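# Insert loose short pin into empty block hole

## Task

Take the short pin that is lying free on the table (the one not already sitting in a block) and push it into the vacant hole in the blocks until it will go no further, then release it. It only counts if the pin stays seated on its own once the robot lets go; the result is zero if the robot is still gripping any other loose object at the end. Open the gripper and withdraw the arm afterwards.

## Robot and tools

Robot: two 6-joint arms, left_arm and right_arm, facing each other across a table, each with a parallel two-finger gripper and a wrist camera. left_arm's base sits at (-0.074, +0.560, +0.158) m, right_arm's at (+0.007, -0.559, +0.115) m. Joint ranges (rad, base to hand): waist -3.054 to 3.054, shoulder 0.000 to 3.142, elbow 0.000 to 2.356, wrist pitch -1.571 to 1.571, wrist yaw -1.571 to 1.571, wrist roll -3.142 to 3.142. Load limits (N m): waist 17.8, shoulder 22, elbow 22, wrist pitch 5.8, wrist yaw 5.78, wrist roll 5.42; a held object adds to them.

Scene frame: origin at the table centre, +z up, table surface at z = +0.020 m, left_arm on the +y side. The arm names do not mean image sides. Gripper frame: fingers extend along +x, close along y. The reported end_effector_position is the point between the pads, about 3 to 4 cm short of the fingertips. Printed hand positions can be somewhat off, more at long reach.

Command row: always 14 numbers, each within [-1, 1]: dx, dy, dz, rx, ry, rz, opening for left_arm, then the same seven for right_arm, even if one arm stays still. dx..rz are an offset (not a pose) in that gripper's own axes, measured from the gripper's pose at the start of the action; 1.0 equals 0.6 m of travel or 180 degrees, and rx, ry, rz form a single rotation vector. Opening is absolute: +1 fully open (0.088 m); empty fingers touch near -0.80, and anything lower down to -1 gives no further closing. Closing from fully open needs at least about 0.5 s.

execute_actions(actions): a list of actions; each action is a list of up to 15 rows, one row per 1/30 s step, and a short action repeats its last row to fill 15 steps (0.5 s). Every row in an action is an offset from the same start pose, not from the row before. The first action of a call starts from the last pose a result showed. An empty list just returns state and images.

move(target, speed, blocking): target is one 14-number row as above; its offsets count from the pose in the latest result that shows one. Each gripper follows a straight line to its goal; both paths finish together, lasting 0.5 to 10 s (cut off at 10 s). speed is the top path speed in m/s, 0.002 to 0.5, default 0.25; rotation is capped at twice that in rad/s. Openings are sent at the start. Paths do not avoid obstacles or the other arm, and the hand may lag, drift or overshoot speed, especially with the arm stretched out. Faster contact hits harder; aiming further past a contact presses harder. blocking=false returns after 0.5 s while motion continues; then only wait or stop are accepted until a result shows the move ended. The move: line reports the ending (done, off_target, moving, held, fault) and limits (paced = pose clipped; held = a check blocked steps, after which the arm can surge quickly), plus each gripper's distance to its goal. If only one arm is named, the other is done.

wait(seconds): 0 to 10; the scene runs with each arm holding its last command; returns early if a running move ends. stop(): brakes a running move (needs braking room); the fingers keep moving. zoom_image(camera, region): camera is cam_high, cam_left_wrist or cam_right_wrist; region is [x0, y0, x1, y1] in pixels of that camera's 504x504 image, top-left origin, at most 504 by 504. read_manual(section): returns licence texts only. finished_scene(scene): ends the current scene, given its number; irreversible; the pin must stay seated.

Controller behaviour: each step the commanded pose is clipped to within 70 mm and 16 degrees of the measured one, then solved with damped IK, favouring position over orientation. After an action the arm only continues up to its last clipped pose, so long motions need further commands. Friction can leave the hand short or slightly tilted, and tiny moves may not happen; check pose after each move and correct tilt. For an arm meant to stay put, send the offset back to its desired pose in the first call of a reply and zeros afterwards, always with its desired opening. The robot keeps acting on its last command while you think.

Results: per-arm position (m), quat_wxyz, velocities (m/s, rad/s); Hand target lines (where the controller is driving); grip_measured on the opening scale (joint line's last value is opening in m). Readings can be off by about 1 mm and read up to about 3 mm (0.061) narrow while squeezing hard. To hold, command about 0.07 below grip_measured; smaller gaps grip lighter. Parts under about 3 mm wide get proportionally less force. Pad force limit about 34 to 49 N, with a brief spike at first touch. Joint torques and external torque estimates include friction, offsets and noise. A pose unreachable line means a clearance check altered that arm's command. Camera calibration lines give K, distortion and T_world_to_cam; changed values are listed in results.

Avoid: knocking anything off the table, drops, slips, slams, hard pushes, arms colliding or pressing each other. A joint reaching its load limit causes a TORQUE FAULT: that arm freezes for 10 s and the rest of the call is skipped. Holding loads heats motors; MOTOR HOT warns from 50 C, and at 95 C an OVER-TEMPERATURE FAULT holds the arm, which may go limp if it does not cool. Occasional external tugs on held parts or nudges to loose objects can occur. Finish with the pin released, nothing else held, and the gripper moved away.

Each tool is called after "Emit:" by a JSON object that holds its "api" and its "payload", one argument or row to a line.

## Session

Emit:
{"api": "execute_actions", "payload": {
  "actions": []
}}

Scene clock: 0.00 s.
left_arm: end_effector_position=(-0.2601, +0.2398, +0.4209) grip_measured=+0.843 end_effector_quat_wxyz=(+0.677, +0.203, -0.240, -0.666) end_effector_velocity=(+0.001, +0.000, -0.001) end_effector_angular_velocity=(+0.003, +0.008, +0.008) | right_arm: end_effector_position=(-0.0616, -0.1881, +0.2013) grip_measured=+0.818 end_effector_quat_wxyz=(+0.955, -0.084, +0.276, +0.073) end_effector_velocity=(+0.000, -0.002, -0.000) end_effector_angular_velocity=(-0.011, +0.005, -0.003)
Joint positions: left_arm=[ 0.003  0.85   0.658  0.254 -0.007 -0.006  0.08 ] | right_arm=[ 0.224  1.79   1.497 -1.141  0.327  1.471  0.079]
Joint velocities: left_arm=[-0.002 -0.002 -0.002 -0.007 -0.007 -0.007 -0.   ] | right_arm=[-0.002 -0.002 -0.002 -0.007 -0.007 -0.007 -0.   ]
Joint torques (N m, as the arm reports them, + toward a larger angle): no reading
External joint torques (N m, as the arm's controller estimates them; a push from outside toward a larger angle lowers the number): no reading
Motor temperatures (°C, as the motors report them): left_arm=[21 20 23 22 20 21] | right_arm=[21 22 20 22 21 23]
Heat: left arm: hottest elbow 23 °C (+0.0 °C/min); right arm: hottest wrist roll 23 °C (+0.0 °C/min).
Hand target (left_arm): -0.260, +0.240, +0.421; +0.677, +0.203, -0.240, -0.666
Hand target (right_arm): -0.062, -0.188, +0.201; +0.955, -0.084, +0.276, +0.073

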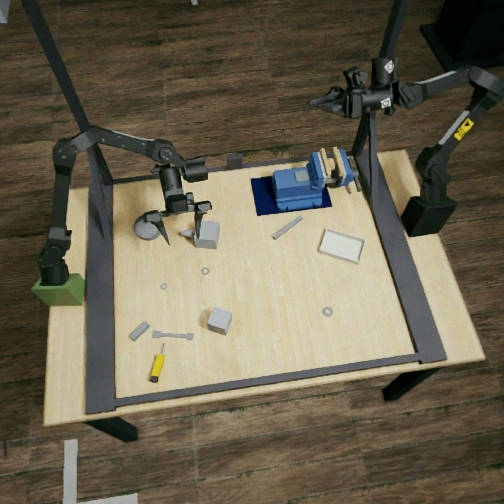

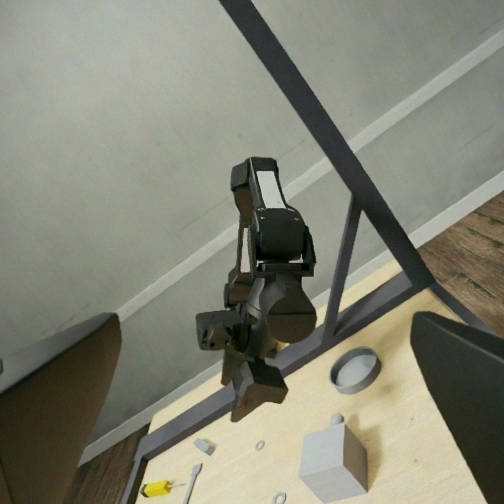

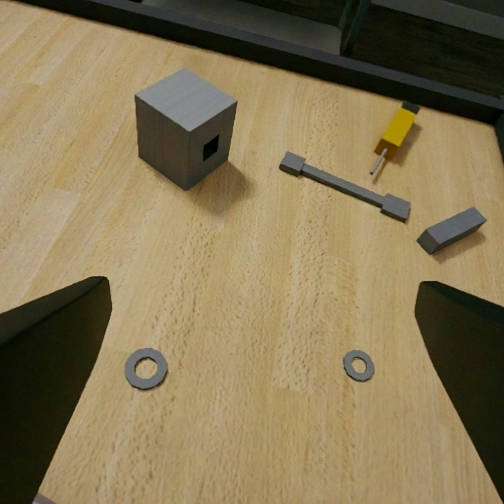

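Emit:
{"api": "zoom_image", "payload": {
  "camera": "cam_high",
  "region": [110, 190, 330, 390]
}}

Emit:
{"api": "zoom_image", "payload": {
  "camera": "cam_right_wrist",
  "region": [110, 50, 504, 270]
}}

Region (110, 190, 330, 390) of cam_high's 504x504 image, scaled by 2.291, with more detail than that image has; it fills the top 458 rows of this view, and the rest is white.

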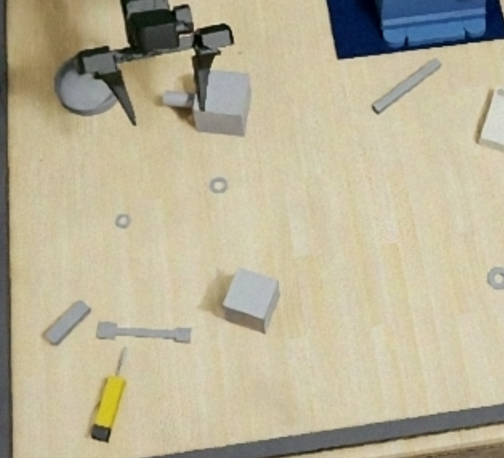

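Region (110, 50, 504, 270) of cam_right_wrist's 504x504 image, scaled by 1.279, with more detail than that image has; it fills the top 281 rows of this view, and the rest is white.

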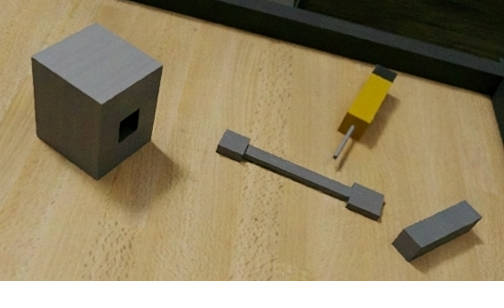

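Emit:
{"api": "move", "payload": {
  "target": [0,0,0,0,0,0,1,0.367,-0.385,0.042,-0.589,0.148,0.347,0.2]
}}

Scene clock: 5.43 s.
left_arm: end_effector_position=(-0.2601, +0.2398, +0.4209) grip_measured=+1.000 end_effector_quat_wxyz=(+0.677, +0.203, -0.240, -0.666) end_effector_velocity=(+0.002, +0.000, -0.002) end_effector_angular_velocity=(+0.011, +0.008, +0.014) | right_arm: end_effector_position=(+0.1756, -0.3871, +0.1333) grip_measured=+0.202 end_effector_quat_wxyz=(+0.291, -0.648, +0.282, +0.644) end_effector_velocity=(-0.000, -0.001, -0.000) end_effector_angular_velocity=(+0.006, +0.012, +0.026)
Joint positions: left_arm=[ 0.003  0.85   0.658  0.254 -0.007 -0.006  0.088] | right_arm=[-0.856  2.261  1.027 -0.882 -0.437 -1.837  0.049]
Joint velocities: left_arm=[-0.002 -0.002  0.002 -0.022 -0.007 -0.007  0.   ] | right_arm=[-0.007  0.007  0.002 -0.007 -0.007 -0.037 -0.   ]
Joint torques (N m, as the arm reports them, + toward a larger angle): left_arm=[ 1.96 -1.03  6.2   1.06 -0.51 -0.04] | right_arm=[-3.04 -5.32  4.85  0.12  0.1  -0.07]
External joint torques (N m, as the arm's controller estimates them; a push from outside toward a larger angle lowers the number): left_arm=[ 0.3   0.61  0.62 -0.31 -0.09 -0.02] | right_arm=[ 0.49  0.38  0.07 -0.13  0.16 -0.07]
Motor temperatures (°C, as the motors report them): left_arm=[21 20 23 23 20 21] | right_arm=[22 23 20 22 21 23]
Heat: left arm: hottest elbow 23 °C (+0.0 °C/min); right arm: hottest shoulder 23 °C (+0.0 °C/min).
Hand target (left_arm): -0.260, +0.240, +0.421; +0.677, +0.203, -0.240, -0.666
Hand target (right_arm): +0.177, -0.388, +0.132; -0.289, +0.648, -0.285, -0.645
Off the commanded pose (left_arm): 0.000 m, 0 deg.
Off the commanded pose (right_arm): 0.004 m, 1 deg.
move: done
camera_calibration (this result's frames):
cam_right_wrist: T_world_to_cam=[[0.727231, 0.686084, 0.0206093, 0.142342], [0.621925, -0.671334, 0.403139, -0.399093], [0.290423, -0.280358, -0.914907, 0.040253], [0, 0, 0, 1]] pos_world=[0.133, -0.354297, 0.194784]

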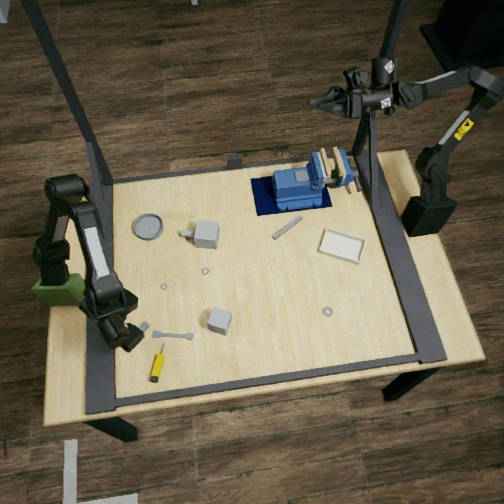

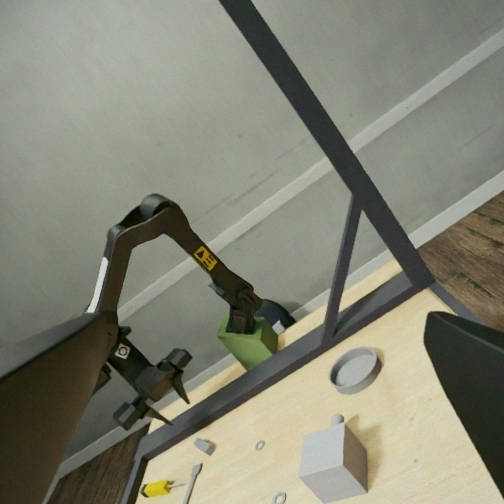

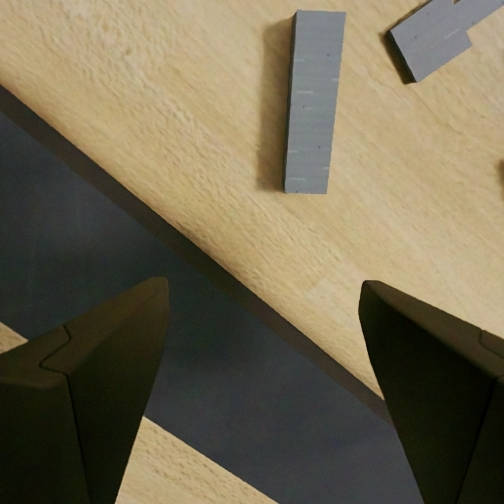

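Emit:
{"api": "move", "payload": {
  "target": [0,0,0,0,0,0,1,0.08,-0.025,0.04,0,0,0,0.0],
  "speed": 0.1
}}

Scene clock: 6.63 s.
left_arm: end_effector_position=(-0.2601, +0.2398, +0.4209) grip_measured=+1.000 end_effector_quat_wxyz=(+0.677, +0.203, -0.240, -0.666) end_effector_velocity=(-0.004, +0.001, -0.001) end_effector_angular_velocity=(+0.013, +0.006, -0.021) | right_arm: end_effector_position=(+0.1732, -0.3561, +0.0909) grip_measured=+0.002 end_effector_quat_wxyz=(+0.293, -0.653, +0.275, +0.642) end_effector_velocity=(-0.001, +0.001, -0.002) end_effector_angular_velocity=(+0.002, +0.003, +0.029)
Joint positions: left_arm=[ 0.003  0.85   0.658  0.254 -0.007 -0.006  0.088] | right_arm=[-0.703  2.33   0.996 -0.696 -0.51  -1.687  0.039]
Joint velocities: left_arm=[-0.002 -0.007  0.002 -0.007  0.022 -0.007  0.   ] | right_arm=[ 0.007  0.002 -0.002  0.007 -0.007 -0.022 -0.   ]
Joint torques (N m, as the arm reports them, + toward a larger angle): left_arm=[ 1.93 -1.05  6.15  1.05 -0.51 -0.04] | right_arm=[-3.14 -5.57  3.02  0.46 -0.18  0.1 ]
External joint torques (N m, as the arm's controller estimates them; a push from outside toward a larger angle lowers the number): left_arm=[ 0.31  0.65  0.53 -0.33 -0.11 -0.02] | right_arm=[ 0.95  0.49 -1.26  0.19 -0.12  0.1 ]
Motor temperatures (°C, as the motors report them): left_arm=[21 20 24 23 21 21] | right_arm=[22 23 21 22 21 23]
Heat: left arm: hottest elbow 24 °C (+9.0 °C/min); right arm: hottest shoulder 23 °C (+0.0 °C/min).
Hand target (left_arm): -0.260, +0.240, +0.421; +0.677, +0.203, -0.240, -0.666
Hand target (right_arm): +0.171, -0.359, +0.086; -0.291, +0.648, -0.282, -0.645
Off the commanded pose (left_arm): 0.000 m, 0 deg.
Off the commanded pose (right_arm): 0.006 m, 1 deg.
move: done
camera_calibration (this result's frames):
cam_right_wrist: T_world_to_cam=[[0.720811, 0.692168, 0.0365412, 0.125522], [0.621906, -0.66912, 0.406832, -0.359274], [0.306046, -0.270524, -0.912772, 0.0114486], [0, 0, 0, 1]] pos_world=[0.129453, -0.324182, 0.152027]

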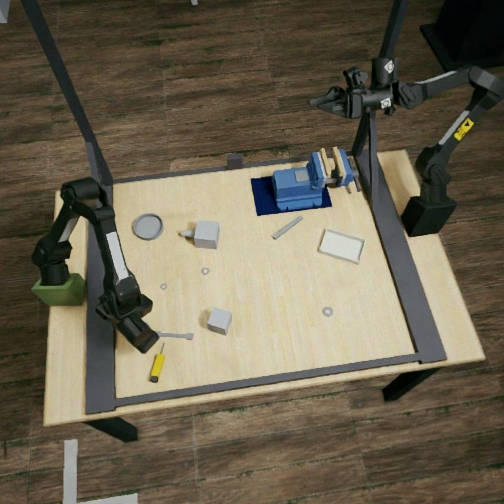

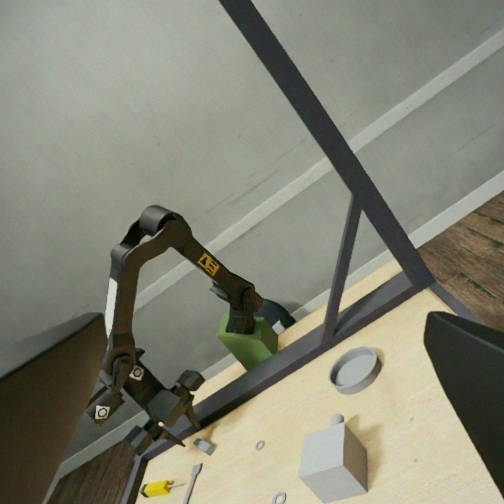

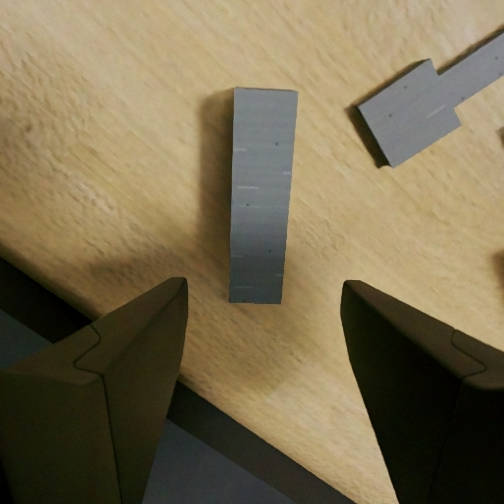

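Emit:
{"api": "move", "payload": {
  "target": [0,0,0,0,0,0,1,0.058,0.003,0,0,0,0,0.0],
  "speed": 0.05
}}

Scene clock: 7.80 s.
left_arm: end_effector_position=(-0.2601, +0.2398, +0.4209) grip_measured=+1.000 end_effector_quat_wxyz=(+0.677, +0.203, -0.240, -0.666) end_effector_velocity=(+0.005, +0.001, -0.004) end_effector_angular_velocity=(+0.012, +0.023, +0.020) | right_arm: end_effector_position=(+0.1747, -0.3536, +0.0611) grip_measured=+0.002 end_effector_quat_wxyz=(+0.295, -0.657, +0.267, +0.640) end_effector_velocity=(-0.002, +0.003, +0.001) end_effector_angular_velocity=(+0.017, +0.015, +0.005)
Joint positions: left_arm=[ 0.003  0.85   0.658  0.254 -0.007 -0.006  0.088] | right_arm=[-0.646  2.384  0.944 -0.542 -0.532 -1.626  0.039]
Joint velocities: left_arm=[ 0.002 -0.007 -0.007 -0.022 -0.007 -0.022  0.   ] | right_arm=[-0.002 -0.002  0.002 -0.007 -0.022 -0.007 -0.   ]
Joint torques (N m, as the arm reports them, + toward a larger angle): left_arm=[ 1.94 -1.04  6.19  1.05 -0.52 -0.04] | right_arm=[-3.21 -5.63  2.67  0.47 -0.18  0.11]
External joint torques (N m, as the arm's controller estimates them; a push from outside toward a larger angle lowers the number): left_arm=[ 0.28  0.66  0.62 -0.31 -0.1  -0.01] | right_arm=[ 1.01  0.54 -1.2   0.17 -0.11  0.1 ]
Motor temperatures (°C, as the motors report them): left_arm=[21 20 24 23 21 21] | right_arm=[22 23 21 22 21 23]
Heat: left arm: hottest elbow 24 °C (+7.7 °C/min); right arm: hottest shoulder 23 °C (+0.0 °C/min).
Hand target (left_arm): -0.260, +0.240, +0.421; +0.677, +0.203, -0.240, -0.666
Hand target (right_arm): +0.172, -0.357, +0.056; -0.293, +0.653, -0.275, -0.642
Off the commanded pose (left_arm): 0.000 m, 0 deg.
Off the commanded pose (right_arm): 0.006 m, 1 deg.
move: done
camera_calibration (this result's frames):
cam_right_wrist: T_world_to_cam=[[0.714625, 0.697598, 0.051659, 0.125827], [0.621596, -0.667166, 0.410498, -0.345926], [0.320827, -0.261241, -0.910397, -0.0149992], [0, 0, 0, 1]] pos_world=[0.129919, -0.322485, 0.121846]

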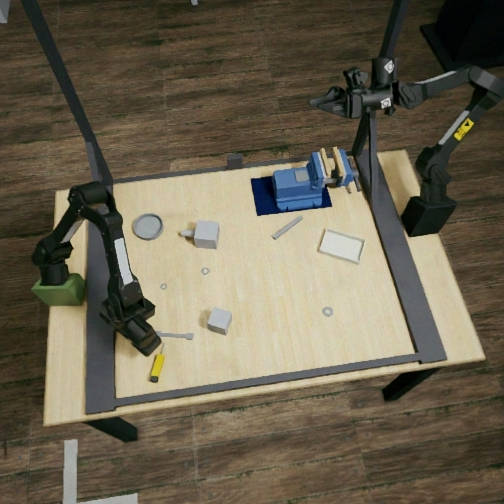

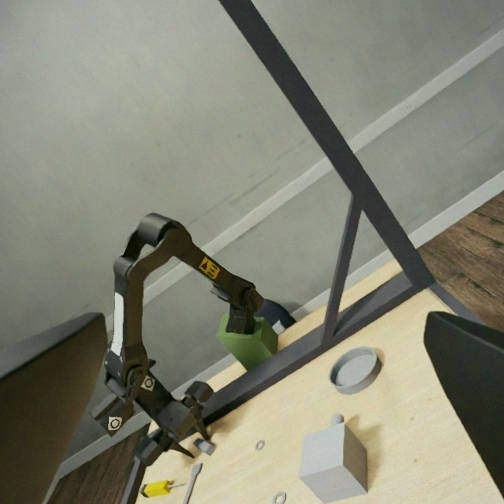

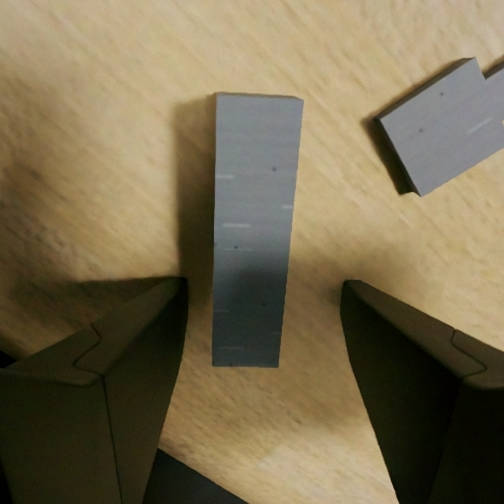

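Emit:
{"api": "move", "payload": {
  "target": [0,0,0,0,0,0,1,0.01,0.008,0,0,0,0.022,0.0],
  "speed": 0.03
}}

Emit:
{"api": "move", "payload": {
  "target": [0,0,0,0,0,0,1,0,0,0,0,0,0,-0.6]
}}

Scene clock: 9.33 s.
left_arm: end_effector_position=(-0.2601, +0.2398, +0.4209) grip_measured=+1.000 end_effector_quat_wxyz=(+0.677, +0.203, -0.240, -0.666) end_effector_velocity=(+0.002, +0.001, -0.003) end_effector_angular_velocity=(+0.011, -0.007, +0.015) | right_arm: end_effector_position=(+0.1731, -0.3546, +0.0603) grip_measured=+0.002 end_effector_quat_wxyz=(+0.280, -0.650, +0.283, +0.647) end_effector_velocity=(-0.004, -0.000, +0.001) end_effector_angular_velocity=(-0.005, +0.016, +0.000)
Joint positions: left_arm=[ 0.003  0.85   0.658  0.254 -0.007 -0.006  0.088] | right_arm=[-0.643  2.412  0.985 -0.609 -0.532 -1.65   0.039]
Joint velocities: left_arm=[-0.002 -0.007 -0.002 -0.022 -0.007  0.007  0.   ] | right_arm=[ 0.002 -0.002  0.002 -0.022 -0.007 -0.007 -0.   ]
Joint torques (N m, as the arm reports them, + toward a larger angle): left_arm=[ 1.97 -1.03  6.2   1.05 -0.52 -0.05] | right_arm=[-2.87 -5.18  3.4   0.06 -0.07 -0.1 ]
External joint torques (N m, as the arm's controller estimates them; a push from outside toward a larger angle lowers the number): left_arm=[ 0.33  0.63  0.65 -0.31 -0.1  -0.03] | right_arm=[ 1.39  1.09 -0.34 -0.14 -0.01 -0.1 ]
Motor temperatures (°C, as the motors report them): left_arm=[21 20 24 23 21 21] | right_arm=[22 23 21 22 21 23]
Heat: left arm: hottest elbow 24 °C (+6.4 °C/min); right arm: hottest shoulder 23 °C (+0.0 °C/min).
Hand target (left_arm): -0.260, +0.240, +0.421; +0.677, +0.203, -0.240, -0.666
Hand target (right_arm): +0.171, -0.357, +0.055; -0.273, +0.648, -0.290, -0.650
Off the commanded pose (left_arm): 0.000 m, 0 deg.
Off the commanded pose (right_arm): 0.006 m, 1 deg.
move: done
camera_calibration (this result's frames):
cam_right_wrist: T_world_to_cam=[[0.716695, 0.697378, 0.00334495, 0.130226], [0.635623, -0.655187, 0.408305, -0.343222], [0.286935, -0.290504, -0.912839, -0.01982], [0, 0, 0, 1]] pos_world=[0.130515, -0.32145, 0.121611]

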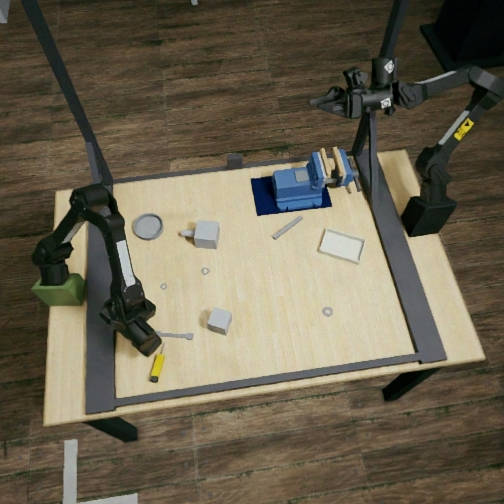

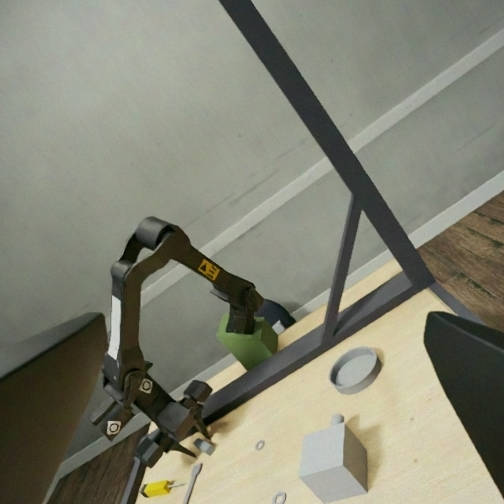

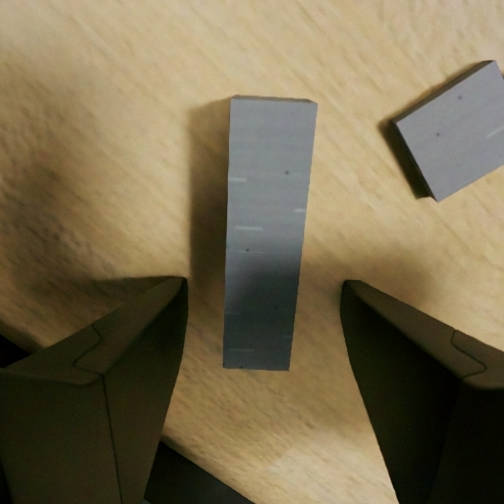

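Scene clock: 9.83 s.
left_arm: end_effector_position=(-0.2601, +0.2398, +0.4209) grip_measured=+1.000 end_effector_quat_wxyz=(+0.677, +0.203, -0.240, -0.666) end_effector_velocity=(+0.003, +0.000, -0.004) end_effector_angular_velocity=(+0.015, +0.008, +0.017) | right_arm: end_effector_position=(+0.1732, -0.3546, +0.0605) grip_measured=-0.532 end_effector_quat_wxyz=(+0.280, -0.650, +0.284, +0.647) end_effector_velocity=(-0.002, -0.005, +0.001) end_effector_angular_velocity=(-0.013, +0.010, -0.010)
Joint positions: left_arm=[ 0.003  0.85   0.658  0.254 -0.007 -0.006  0.088] | right_arm=[-0.644  2.412  0.986 -0.61  -0.532 -1.651  0.013]
Joint velocities: left_arm=[-0.002 -0.002 -0.002 -0.022 -0.007 -0.007  0.   ] | right_arm=[-0.007 -0.002 -0.002 -0.022  0.007 -0.007 -0.   ]
Joint torques (N m, as the arm reports them, + toward a larger angle): left_arm=[ 1.92 -1.05  6.16  1.06 -0.51 -0.06] | right_arm=[-3.47 -7.31  3.29  0.29 -0.04  0.01]
External joint torques (N m, as the arm's controller estimates them; a push from outside toward a larger angle lowers the number): left_arm=[ 0.26  0.56  0.61 -0.29 -0.1  -0.03] | right_arm=[ 0.86 -1.04 -0.5   0.08  0.01  0.01]
Motor temperatures (°C, as the motors report them): left_arm=[21 20 24 23 21 21] | right_arm=[22 23 21 22 21 23]
Heat: left arm: hottest elbow 24 °C (+6.1 °C/min); right arm: hottest shoulder 23 °C (+0.0 °C/min).
Hand target (left_arm): -0.260, +0.240, +0.421; +0.677, +0.203, -0.240, -0.666
Hand target (right_arm): +0.173, -0.355, +0.060; -0.280, +0.650, -0.283, -0.647
Off the commanded pose (left_arm): 0.000 m, 0 deg.
Off the commanded pose (right_arm): 0.000 m, 0 deg.
move: done
camera_calibration (this result's frames):
cam_right_wrist: T_world_to_cam=[[0.717179, 0.696879, 0.00358865, 0.1299], [0.635236, -0.655841, 0.407857, -0.343605], [0.286581, -0.290227, -0.913039, -0.0195106], [0, 0, 0, 1]] pos_world=[0.130701, -0.321537, 0.121862]

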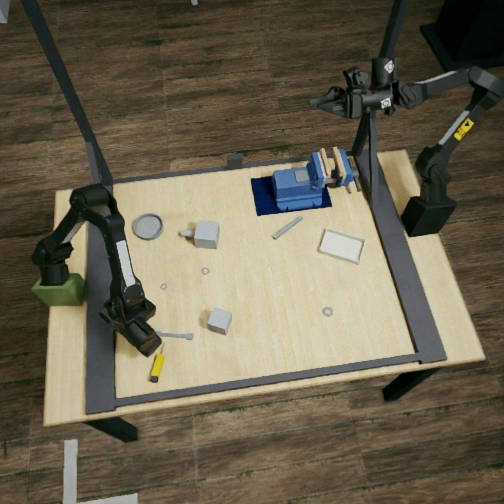

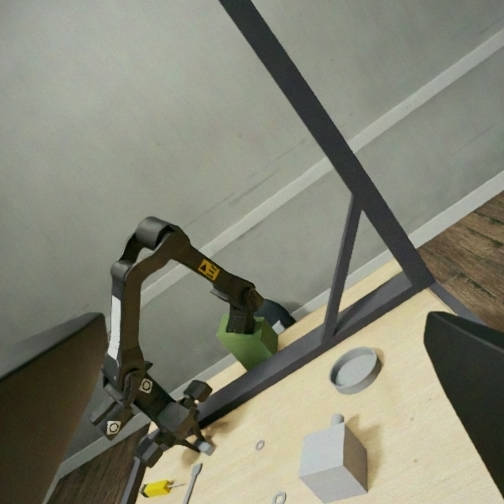

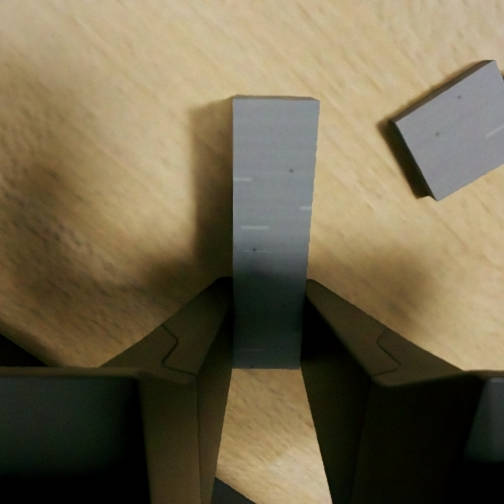

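Emit:
{"api": "move", "payload": {
  "target": [0,0,0,0,0,0,1,-0.05,0,0,0,0,0,-0.6],
  "speed": 0.08
}}

Emit:
{"api": "move", "payload": {
  "target": [0,0,0,0,0,0,1,0,-0.122,0.24,0.389,0,0,-0.6],
  "speed": 0.15
}}

Scene clock: 10.87 s.
left_arm: end_effector_position=(-0.2601, +0.2398, +0.4209) grip_measured=+1.000 end_effector_quat_wxyz=(+0.677, +0.203, -0.240, -0.666) end_effector_velocity=(+0.005, +0.000, -0.003) end_effector_angular_velocity=(+0.006, -0.006, +0.029) | right_arm: end_effector_position=(+0.1711, -0.3576, +0.0852) grip_measured=-0.532 end_effector_quat_wxyz=(+0.279, -0.645, +0.291, +0.649) end_effector_velocity=(-0.004, -0.002, +0.001) end_effector_angular_velocity=(-0.004, +0.020, -0.006)
Joint positions: left_arm=[ 0.003  0.85   0.658  0.254 -0.007 -0.006  0.088] | right_arm=[-0.692  2.367  1.024 -0.737 -0.511 -1.7    0.013]
Joint velocities: left_arm=[-0.002 -0.002 -0.002 -0.022 -0.022  0.007  0.   ] | right_arm=[-0.002 -0.002 -0.002 -0.022 -0.007 -0.007 -0.   ]
Joint torques (N m, as the arm reports them, + toward a larger angle): left_arm=[ 1.97 -1.03  6.18  1.05 -0.52 -0.05] | right_arm=[-3.74 -8.77  4.4   0.03  0.08 -0.06]
External joint torques (N m, as the arm's controller estimates them; a push from outside toward a larger angle lowers the number): left_arm=[ 0.32  0.54  0.71 -0.28 -0.1  -0.02] | right_arm=[ 0.42 -2.56  0.26 -0.15  0.14 -0.05]
Motor temperatures (°C, as the motors report them): left_arm=[21 20 24 23 21 21] | right_arm=[22 23 21 22 21 23]
Heat: left arm: hottest elbow 24 °C (+5.5 °C/min); right arm: hottest shoulder 23 °C (+0.0 °C/min).
Hand target (left_arm): -0.260, +0.240, +0.421; +0.677, +0.203, -0.240, -0.666
Hand target (right_arm): +0.173, -0.354, +0.090; -0.280, +0.650, -0.284, -0.647
Off the commanded pose (left_arm): 0.000 m, 0 deg.
Off the commanded pose (right_arm): 0.006 m, 1 deg.
move: done
camera_calibration (this result's frames):
cam_right_wrist: T_world_to_cam=[[0.723279, 0.690445, -0.0123659, 0.131389], [0.635208, -0.658178, 0.40412, -0.354771], [0.270883, -0.300146, -0.914623, 0.0020692], [0, 0, 0, 1]] pos_world=[0.129762, -0.323598, 0.146887]

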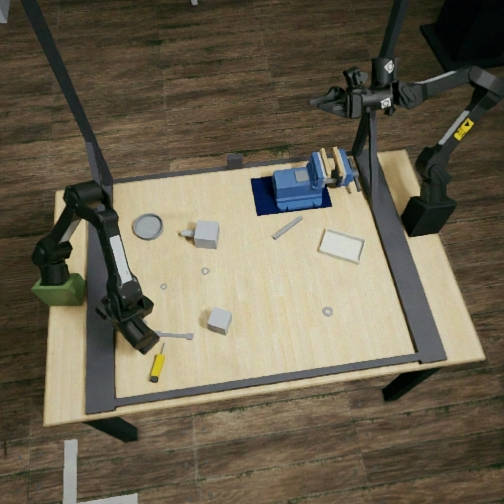

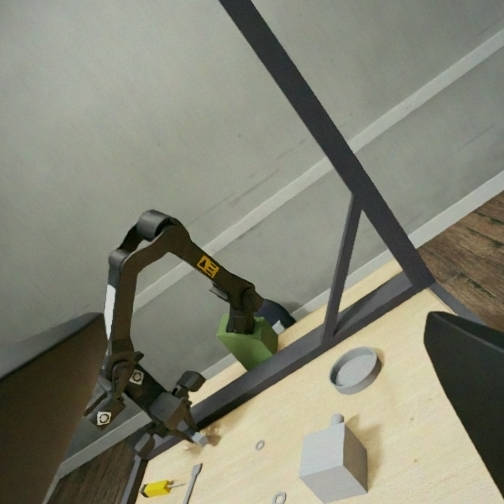

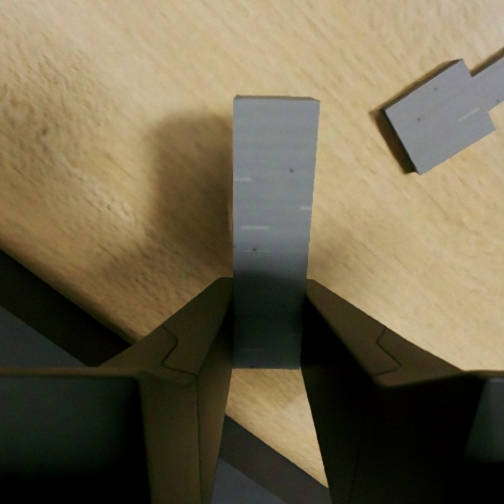

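Scene clock: 15.37 s.
left_arm: end_effector_position=(-0.2601, +0.2398, +0.4209) grip_measured=+1.000 end_effector_quat_wxyz=(+0.677, +0.203, -0.240, -0.666) end_effector_velocity=(+0.003, +0.000, -0.003) end_effector_angular_velocity=(+0.007, +0.008, +0.011) | right_arm: end_effector_position=(+0.1275, -0.2025, +0.0856) grip_measured=-0.532 end_effector_quat_wxyz=(+0.599, -0.370, +0.608, +0.367) end_effector_velocity=(-0.001, +0.001, +0.002) end_effector_angular_velocity=(+0.004, +0.007, -0.011)
Joint positions: left_arm=[ 0.003  0.85   0.658  0.254 -0.007 -0.006  0.088] | right_arm=[-0.352  2.447  1.503 -0.925 -0.645 -0.108  0.013]
Joint velocities: left_arm=[-0.002 -0.002 -0.007 -0.007 -0.007 -0.007  0.   ] | right_arm=[-0.002 -0.002  0.002 -0.007 -0.007  0.007 -0.   ]
Joint torques (N m, as the arm reports them, + toward a larger angle): left_arm=[ 1.94 -1.    6.19  1.06 -0.52 -0.04] | right_arm=[-5.38 -7.63  4.64  0.11 -0.14  0.1 ]
External joint torques (N m, as the arm's controller estimates them; a push from outside toward a larger angle lowers the number): left_arm=[ 0.31  0.65  0.63 -0.3  -0.11 -0.01] | right_arm=[ 1.12  0.27  0.29 -0.14 -0.12  0.1 ]
Motor temperatures (°C, as the motors report them): left_arm=[21 20 24 23 21 21] | right_arm=[23 24 21 22 21 23]
Heat: left arm: hottest elbow 24 °C (+3.9 °C/min); right arm: hottest shoulder 24 °C (+3.9 °C/min).
Hand target (left_arm): -0.260, +0.240, +0.421; +0.677, +0.203, -0.240, -0.666
Hand target (right_arm): +0.129, -0.202, +0.084; +0.598, -0.368, +0.611, +0.366
Off the commanded pose (left_arm): 0.000 m, 0 deg.
Off the commanded pose (right_arm): 0.002 m, 0 deg.
move: done
camera_calibration (this result's frames):
cam_right_wrist: T_world_to_cam=[[0.899059, -0.437817, 0.00317661, -0.196326], [-0.399275, -0.816893, 0.416252, -0.126441], [-0.179647, -0.375504, -0.909244, 0.102477], [0, 0, 0, 1]] pos_world=[0.144433, -0.150763, 0.146432]

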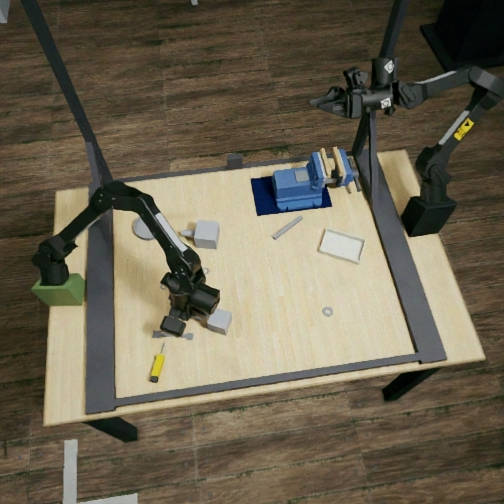

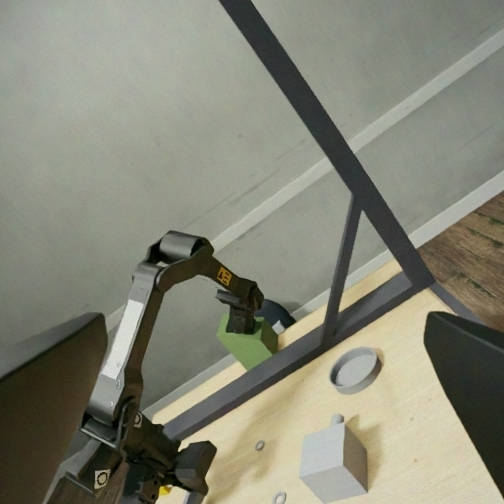

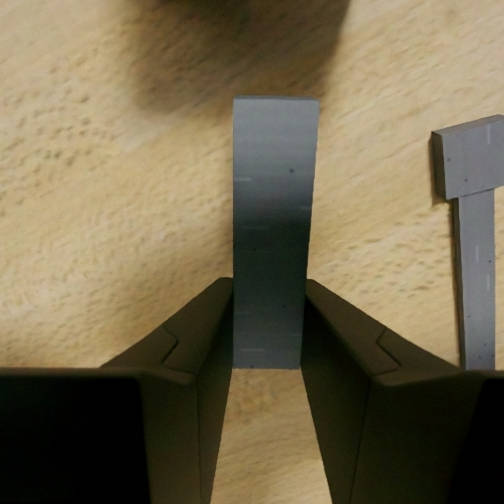

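Emit:
{"api": "move", "payload": {
  "target": [0,0,0,0,0,0,1,0.008,0,0.028,0,0,0,-0.6],
  "speed": 0.04
}}

Scene clock: 16.23 s.
left_arm: end_effector_position=(-0.2601, +0.2398, +0.4209) grip_measured=+1.000 end_effector_quat_wxyz=(+0.677, +0.203, -0.240, -0.666) end_effector_velocity=(-0.000, +0.000, +0.000) end_effector_angular_velocity=(+0.005, +0.007, -0.003) | right_arm: end_effector_position=(+0.1339, -0.1884, +0.0829) grip_measured=-0.532 end_effector_quat_wxyz=(+0.600, -0.372, +0.605, +0.368) end_effector_velocity=(-0.001, +0.004, +0.001) end_effector_angular_velocity=(+0.015, +0.017, +0.007)
Joint positions: left_arm=[ 0.003  0.85   0.658  0.254 -0.007 -0.006  0.088] | right_arm=[-0.343  2.496  1.583 -0.942 -0.645 -0.098  0.013]
Joint velocities: left_arm=[ 0.002 -0.002  0.002 -0.007  0.007 -0.007  0.   ] | right_arm=[-0.002  0.007  0.017 -0.007 -0.022 -0.007 -0.   ]
Joint torques (N m, as the arm reports them, + toward a larger angle): left_arm=[ 1.94 -1.01  6.2   1.05 -0.52 -0.04] | right_arm=[-5.56 -7.93  4.6   0.11 -0.1   0.09]
External joint torques (N m, as the arm's controller estimates them; a push from outside toward a larger angle lowers the number): left_arm=[ 0.3   0.62  0.67 -0.3  -0.1  -0.01] | right_arm=[ 1.22  0.1   0.33 -0.13 -0.09  0.09]
Motor temperatures (°C, as the motors report them): left_arm=[21 20 24 23 21 21] | right_arm=[23 24 21 22 21 23]
Heat: left arm: hottest elbow 24 °C (+3.7 °C/min); right arm: hottest shoulder 24 °C (+3.7 °C/min).
Hand target (left_arm): -0.260, +0.240, +0.421; +0.677, +0.203, -0.240, -0.666
Hand target (right_arm): +0.135, -0.188, +0.081; +0.599, -0.370, +0.608, +0.367
Off the commanded pose (left_arm): 0.000 m, 0 deg.
Off the commanded pose (right_arm): 0.003 m, 0 deg.
move: done
camera_calibration (this result's frames):
cam_right_wrist: T_world_to_cam=[[0.901178, -0.433402, 0.00635668, -0.195599], [-0.397287, -0.820042, 0.41194, -0.111731], [-0.173323, -0.373757, -0.911189, 0.106101], [0, 0, 0, 1]] pos_world=[0.15027, -0.136741, 0.143948]

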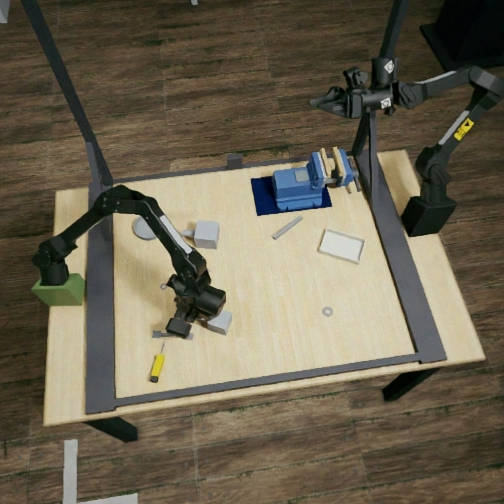

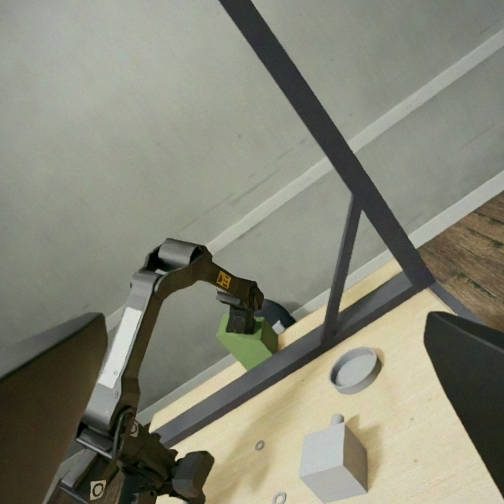

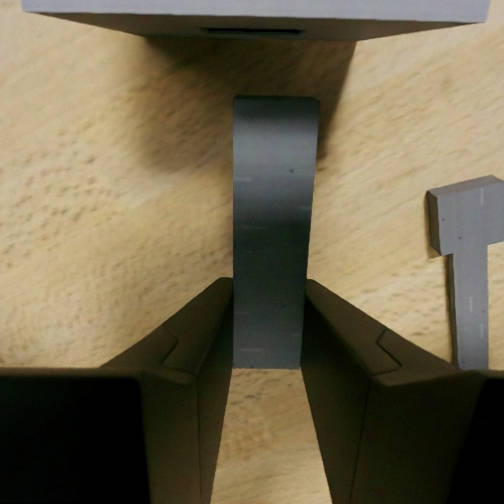

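Emit:
{"api": "zoom_image", "payload": {
  "camera": "cam_right_wrist",
  "region": [100, 0, 400, 120]
}}

Region (100, 0, 400, 120) of cam_right_wrist's 504x504 image, scaled by 1.680, with more detail than that image has; it fills the top 202 rows of this view, and the rest is white.

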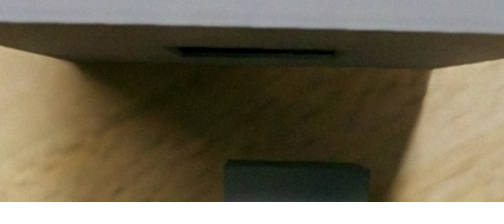

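Emit:
{"api": "move", "payload": {
  "target": [0,0,0,0,0,0,1,-0.012,0.01,-0.012,0,0,0,-0.6],
  "speed": 0.03
}}

Emit:
{"api": "zoom_image", "payload": {
  "camera": "cam_right_wrist",
  "region": [100, 0, 400, 120]
}}

Scene clock: 17.43 s.
left_arm: end_effector_position=(-0.2601, +0.2398, +0.4209) grip_measured=+1.000 end_effector_quat_wxyz=(+0.677, +0.203, -0.240, -0.666) end_effector_velocity=(-0.003, +0.002, +0.004) end_effector_angular_velocity=(-0.017, -0.007, -0.006) | right_arm: end_effector_position=(+0.1280, -0.1920, +0.0869) grip_measured=-0.532 end_effector_quat_wxyz=(+0.599, -0.372, +0.607, +0.367) end_effector_velocity=(-0.002, -0.004, -0.001) end_effector_angular_velocity=(-0.006, +0.013, -0.005)
Joint positions: left_arm=[ 0.003  0.85   0.658  0.254 -0.007 -0.006  0.088] | right_arm=[-0.343  2.47   1.561 -0.952 -0.645 -0.098  0.013]
Joint velocities: left_arm=[-0.002 -0.007  0.002  0.007 -0.007  0.007  0.   ] | right_arm=[-0.002 -0.002 -0.012 -0.007 -0.007 -0.007 -0.   ]
Joint torques (N m, as the arm reports them, + toward a larger angle): left_arm=[ 1.94 -1.02  6.18  1.06 -0.51 -0.05] | right_arm=[ -5.61 -11.07   3.19   0.11  -0.01   0.  ]
External joint torques (N m, as the arm's controller estimates them; a push from outside toward a larger angle lowers the number): left_arm=[ 0.29  0.7   0.53 -0.33 -0.1  -0.02] | right_arm=[ 1.12 -3.11 -1.15 -0.13  0.    0.  ]
Motor temperatures (°C, as the motors report them): left_arm=[21 20 25 24 21 21] | right_arm=[23 24 21 22 21 23]
Heat: left arm: hottest elbow 25 °C (+6.9 °C/min); right arm: hottest shoulder 24 °C (+3.4 °C/min).
Hand target (left_arm): -0.260, +0.240, +0.421; +0.677, +0.203, -0.240, -0.666
Hand target (right_arm): +0.125, -0.192, +0.090; +0.600, -0.372, +0.605, +0.368
Off the commanded pose (left_arm): 0.000 m, 0 deg.
Off the commanded pose (right_arm): 0.004 m, 0 deg.
move: done
camera_calibration (this result's frames):
cam_right_wrist: T_world_to_cam=[[0.899627, -0.43662, 0.00589251, -0.192289], [-0.399297, -0.817113, 0.415799, -0.118227], [-0.176731, -0.376417, -0.909437, 0.107167], [0, 0, 0, 1]] pos_world=[0.14472, -0.140222, 0.147754]

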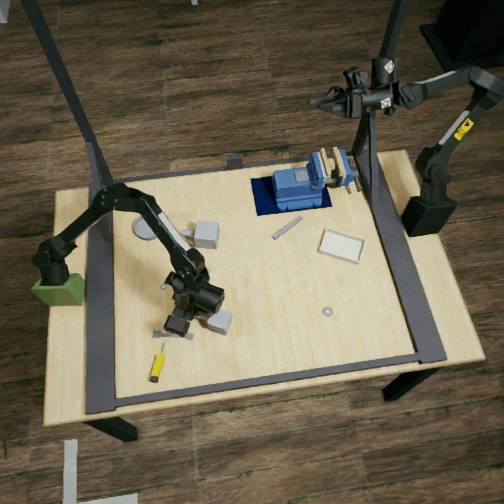

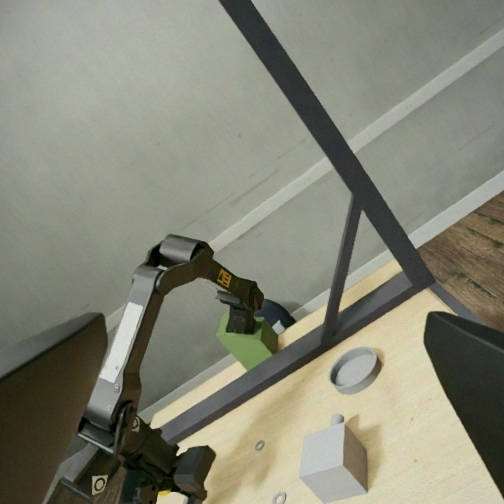

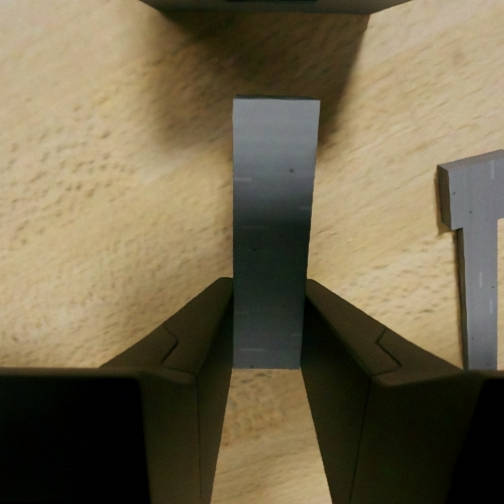

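Region (100, 0, 400, 120) of cam_right_wrist's 504x504 image, scaled by 1.680, with more detail than that image has; it fills the top 202 rows of this view, and the rest is white.

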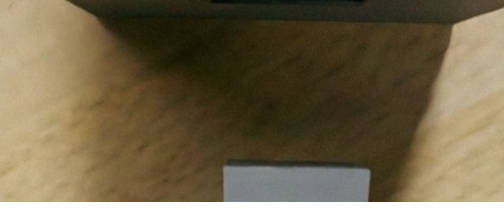

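Emit:
{"api": "move", "payload": {
  "target": [0,0,0,0,0,0,1,-0.008,0.004,0.022,0,0,0,-0.6],
  "speed": 0.02
}}

Emit:
{"api": "zoom_image", "payload": {
  "camera": "cam_right_wrist",
  "region": [0, 0, 504, 200]
}}

Scene clock: 18.57 s.
left_arm: end_effector_position=(-0.2601, +0.2398, +0.4209) grip_measured=+1.000 end_effector_quat_wxyz=(+0.677, +0.203, -0.240, -0.666) end_effector_velocity=(+0.004, +0.001, +0.001) end_effector_angular_velocity=(-0.009, +0.008, +0.023) | right_arm: end_effector_position=(+0.1299, -0.1792, +0.0938) grip_measured=-0.532 end_effector_quat_wxyz=(+0.600, -0.372, +0.605, +0.369) end_effector_velocity=(+0.000, +0.000, -0.000) end_effector_angular_velocity=(+0.001, +0.009, +0.016)
Joint positions: left_arm=[ 0.003  0.85   0.658  0.254 -0.007 -0.006  0.088] | right_arm=[-0.343  2.497  1.642 -1.    -0.645 -0.098  0.013]
Joint velocities: left_arm=[ 0.002 -0.002 -0.002 -0.007 -0.022 -0.007  0.   ] | right_arm=[-0.002  0.007  0.007 -0.007 -0.007 -0.022 -0.   ]
Joint torques (N m, as the arm reports them, + toward a larger angle): left_arm=[ 1.91 -1.01  6.16  1.05 -0.51 -0.04] | right_arm=[-5.74 -8.01  4.72  0.11 -0.01  0.01]
External joint torques (N m, as the arm's controller estimates them; a push from outside toward a larger angle lowers the number): left_arm=[ 0.26  0.61  0.63 -0.3  -0.1  -0.01] | right_arm=[ 1.17  0.12  0.36 -0.14  0.    0.01]
Motor temperatures (°C, as the motors report them): left_arm=[21 20 25 24 21 21] | right_arm=[24 24 21 22 21 23]
Heat: left arm: hottest elbow 25 °C (+6.5 °C/min); right arm: hottest waist 24 °C (+3.2 °C/min).
Hand target (left_arm): -0.260, +0.240, +0.421; +0.677, +0.203, -0.240, -0.666
Hand target (right_arm): +0.132, -0.179, +0.092; +0.599, -0.372, +0.607, +0.367
Off the commanded pose (left_arm): 0.000 m, 0 deg.
Off the commanded pose (right_arm): 0.003 m, 0 deg.
move: done
camera_calibration (this result's frames):
cam_right_wrist: T_world_to_cam=[[0.901309, -0.433129, 0.0064623, -0.188101], [-0.397235, -0.820482, 0.411113, -0.110315], [-0.172763, -0.373107, -0.911562, 0.118839], [0, 0, 0, 1]] pos_world=[0.146247, -0.127644, 0.154897]

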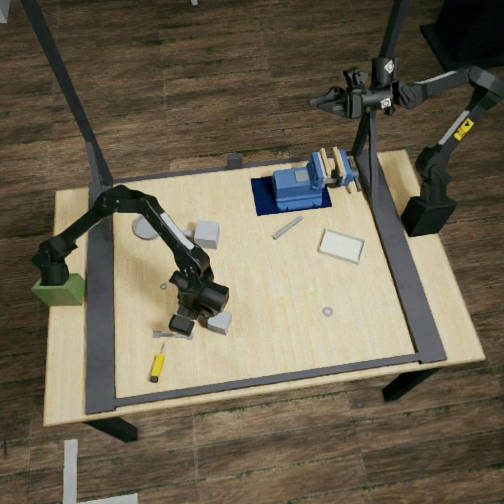

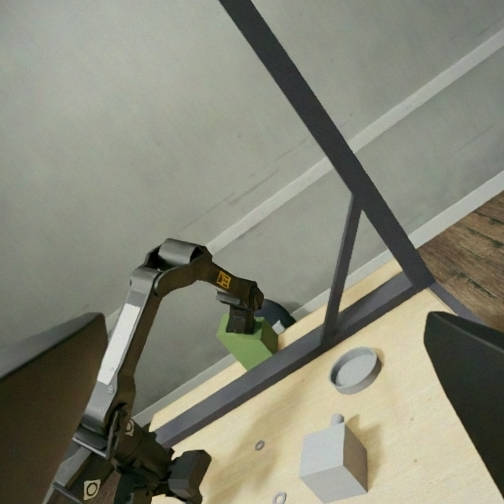

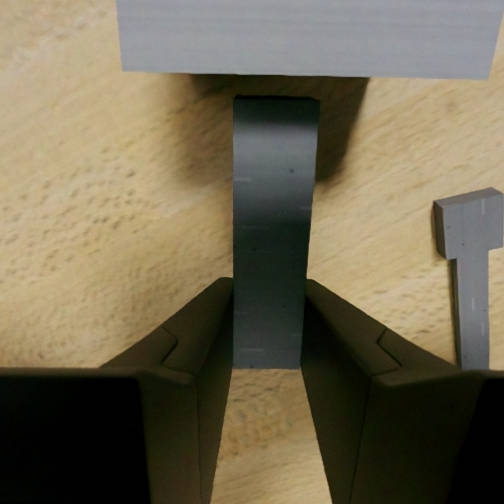

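Region (0, 0, 504, 200) of cam_right_wrist's 504x504 image, scaled by 1.000; it fills the top 200 rows of this view, and the rest is white.

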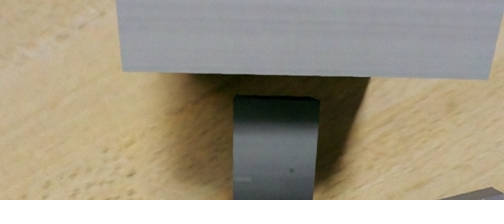

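Emit:
{"api": "move", "payload": {
  "target": [0,0,0,0,0,0,1,0.014,-0.005,-0.004,0,0,0,-0.6],
  "speed": 0.02
}}

Scene clock: 19.43 s.
left_arm: end_effector_position=(-0.2601, +0.2398, +0.4209) grip_measured=+1.000 end_effector_quat_wxyz=(+0.677, +0.203, -0.240, -0.666) end_effector_velocity=(-0.002, +0.001, +0.003) end_effector_angular_velocity=(-0.013, +0.007, -0.004) | right_arm: end_effector_position=(+0.1314, -0.1812, +0.0875) grip_measured=-0.532 end_effector_quat_wxyz=(+0.601, -0.373, +0.602, +0.370) end_effector_velocity=(-0.000, -0.000, +0.000) end_effector_angular_velocity=(+0.007, +0.005, +0.007)
Joint positions: left_arm=[ 0.003  0.85   0.658  0.254 -0.007 -0.006  0.088] | right_arm=[-0.338  2.498  1.617 -0.964 -0.645 -0.094  0.013]
Joint velocities: left_arm=[-0.002 -0.002  0.002  0.007 -0.007 -0.007  0.   ] | right_arm=[-0.002 -0.002 -0.007  0.007 -0.007 -0.007 -0.   ]
Joint torques (N m, as the arm reports them, + toward a larger angle): left_arm=[ 1.97 -1.    6.19  1.05 -0.51 -0.05] | right_arm=[-5.67 -9.28  3.19  0.43 -0.06  0.09]
External joint torques (N m, as the arm's controller estimates them; a push from outside toward a larger angle lowers the number): left_arm=[ 0.32  0.67  0.6  -0.32 -0.1  -0.03] | right_arm=[ 1.13 -1.12 -1.16  0.18 -0.04  0.09]
Motor temperatures (°C, as the motors report them): left_arm=[21 20 25 24 21 21] | right_arm=[24 24 21 22 21 23]
Heat: left arm: hottest elbow 25 °C (+6.2 °C/min); right arm: hottest waist 24 °C (+3.1 °C/min).
Hand target (left_arm): -0.260, +0.240, +0.421; +0.677, +0.203, -0.240, -0.666
Hand target (right_arm): +0.131, -0.183, +0.085; +0.600, -0.372, +0.605, +0.369
Off the commanded pose (left_arm): 0.000 m, 0 deg.
Off the commanded pose (right_arm): 0.003 m, 0 deg.
move: done
camera_calibration (this result's frames):
cam_right_wrist: T_world_to_cam=[[0.903495, -0.428517, 0.00830303, -0.189952], [-0.394442, -0.82376, 0.407227, -0.10936], [-0.167664, -0.371203, -0.913289, 0.112433], [0, 0, 0, 1]] pos_world=[0.147336, -0.129749, 0.148795]

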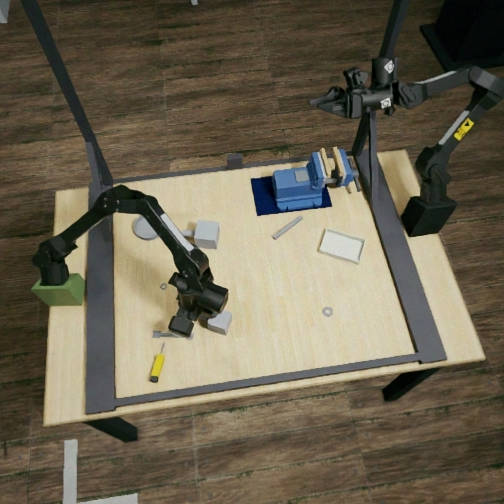

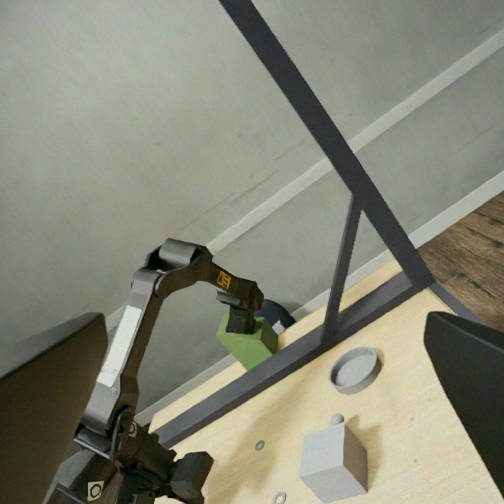

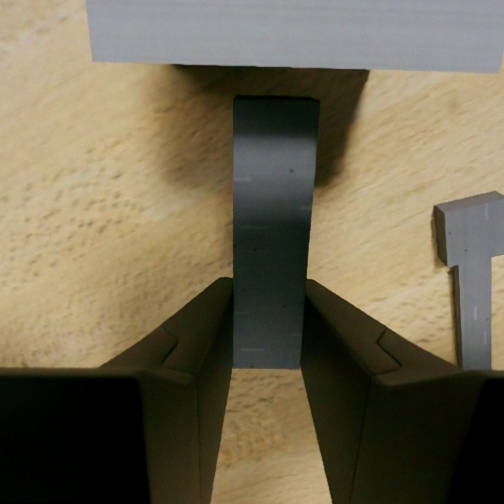

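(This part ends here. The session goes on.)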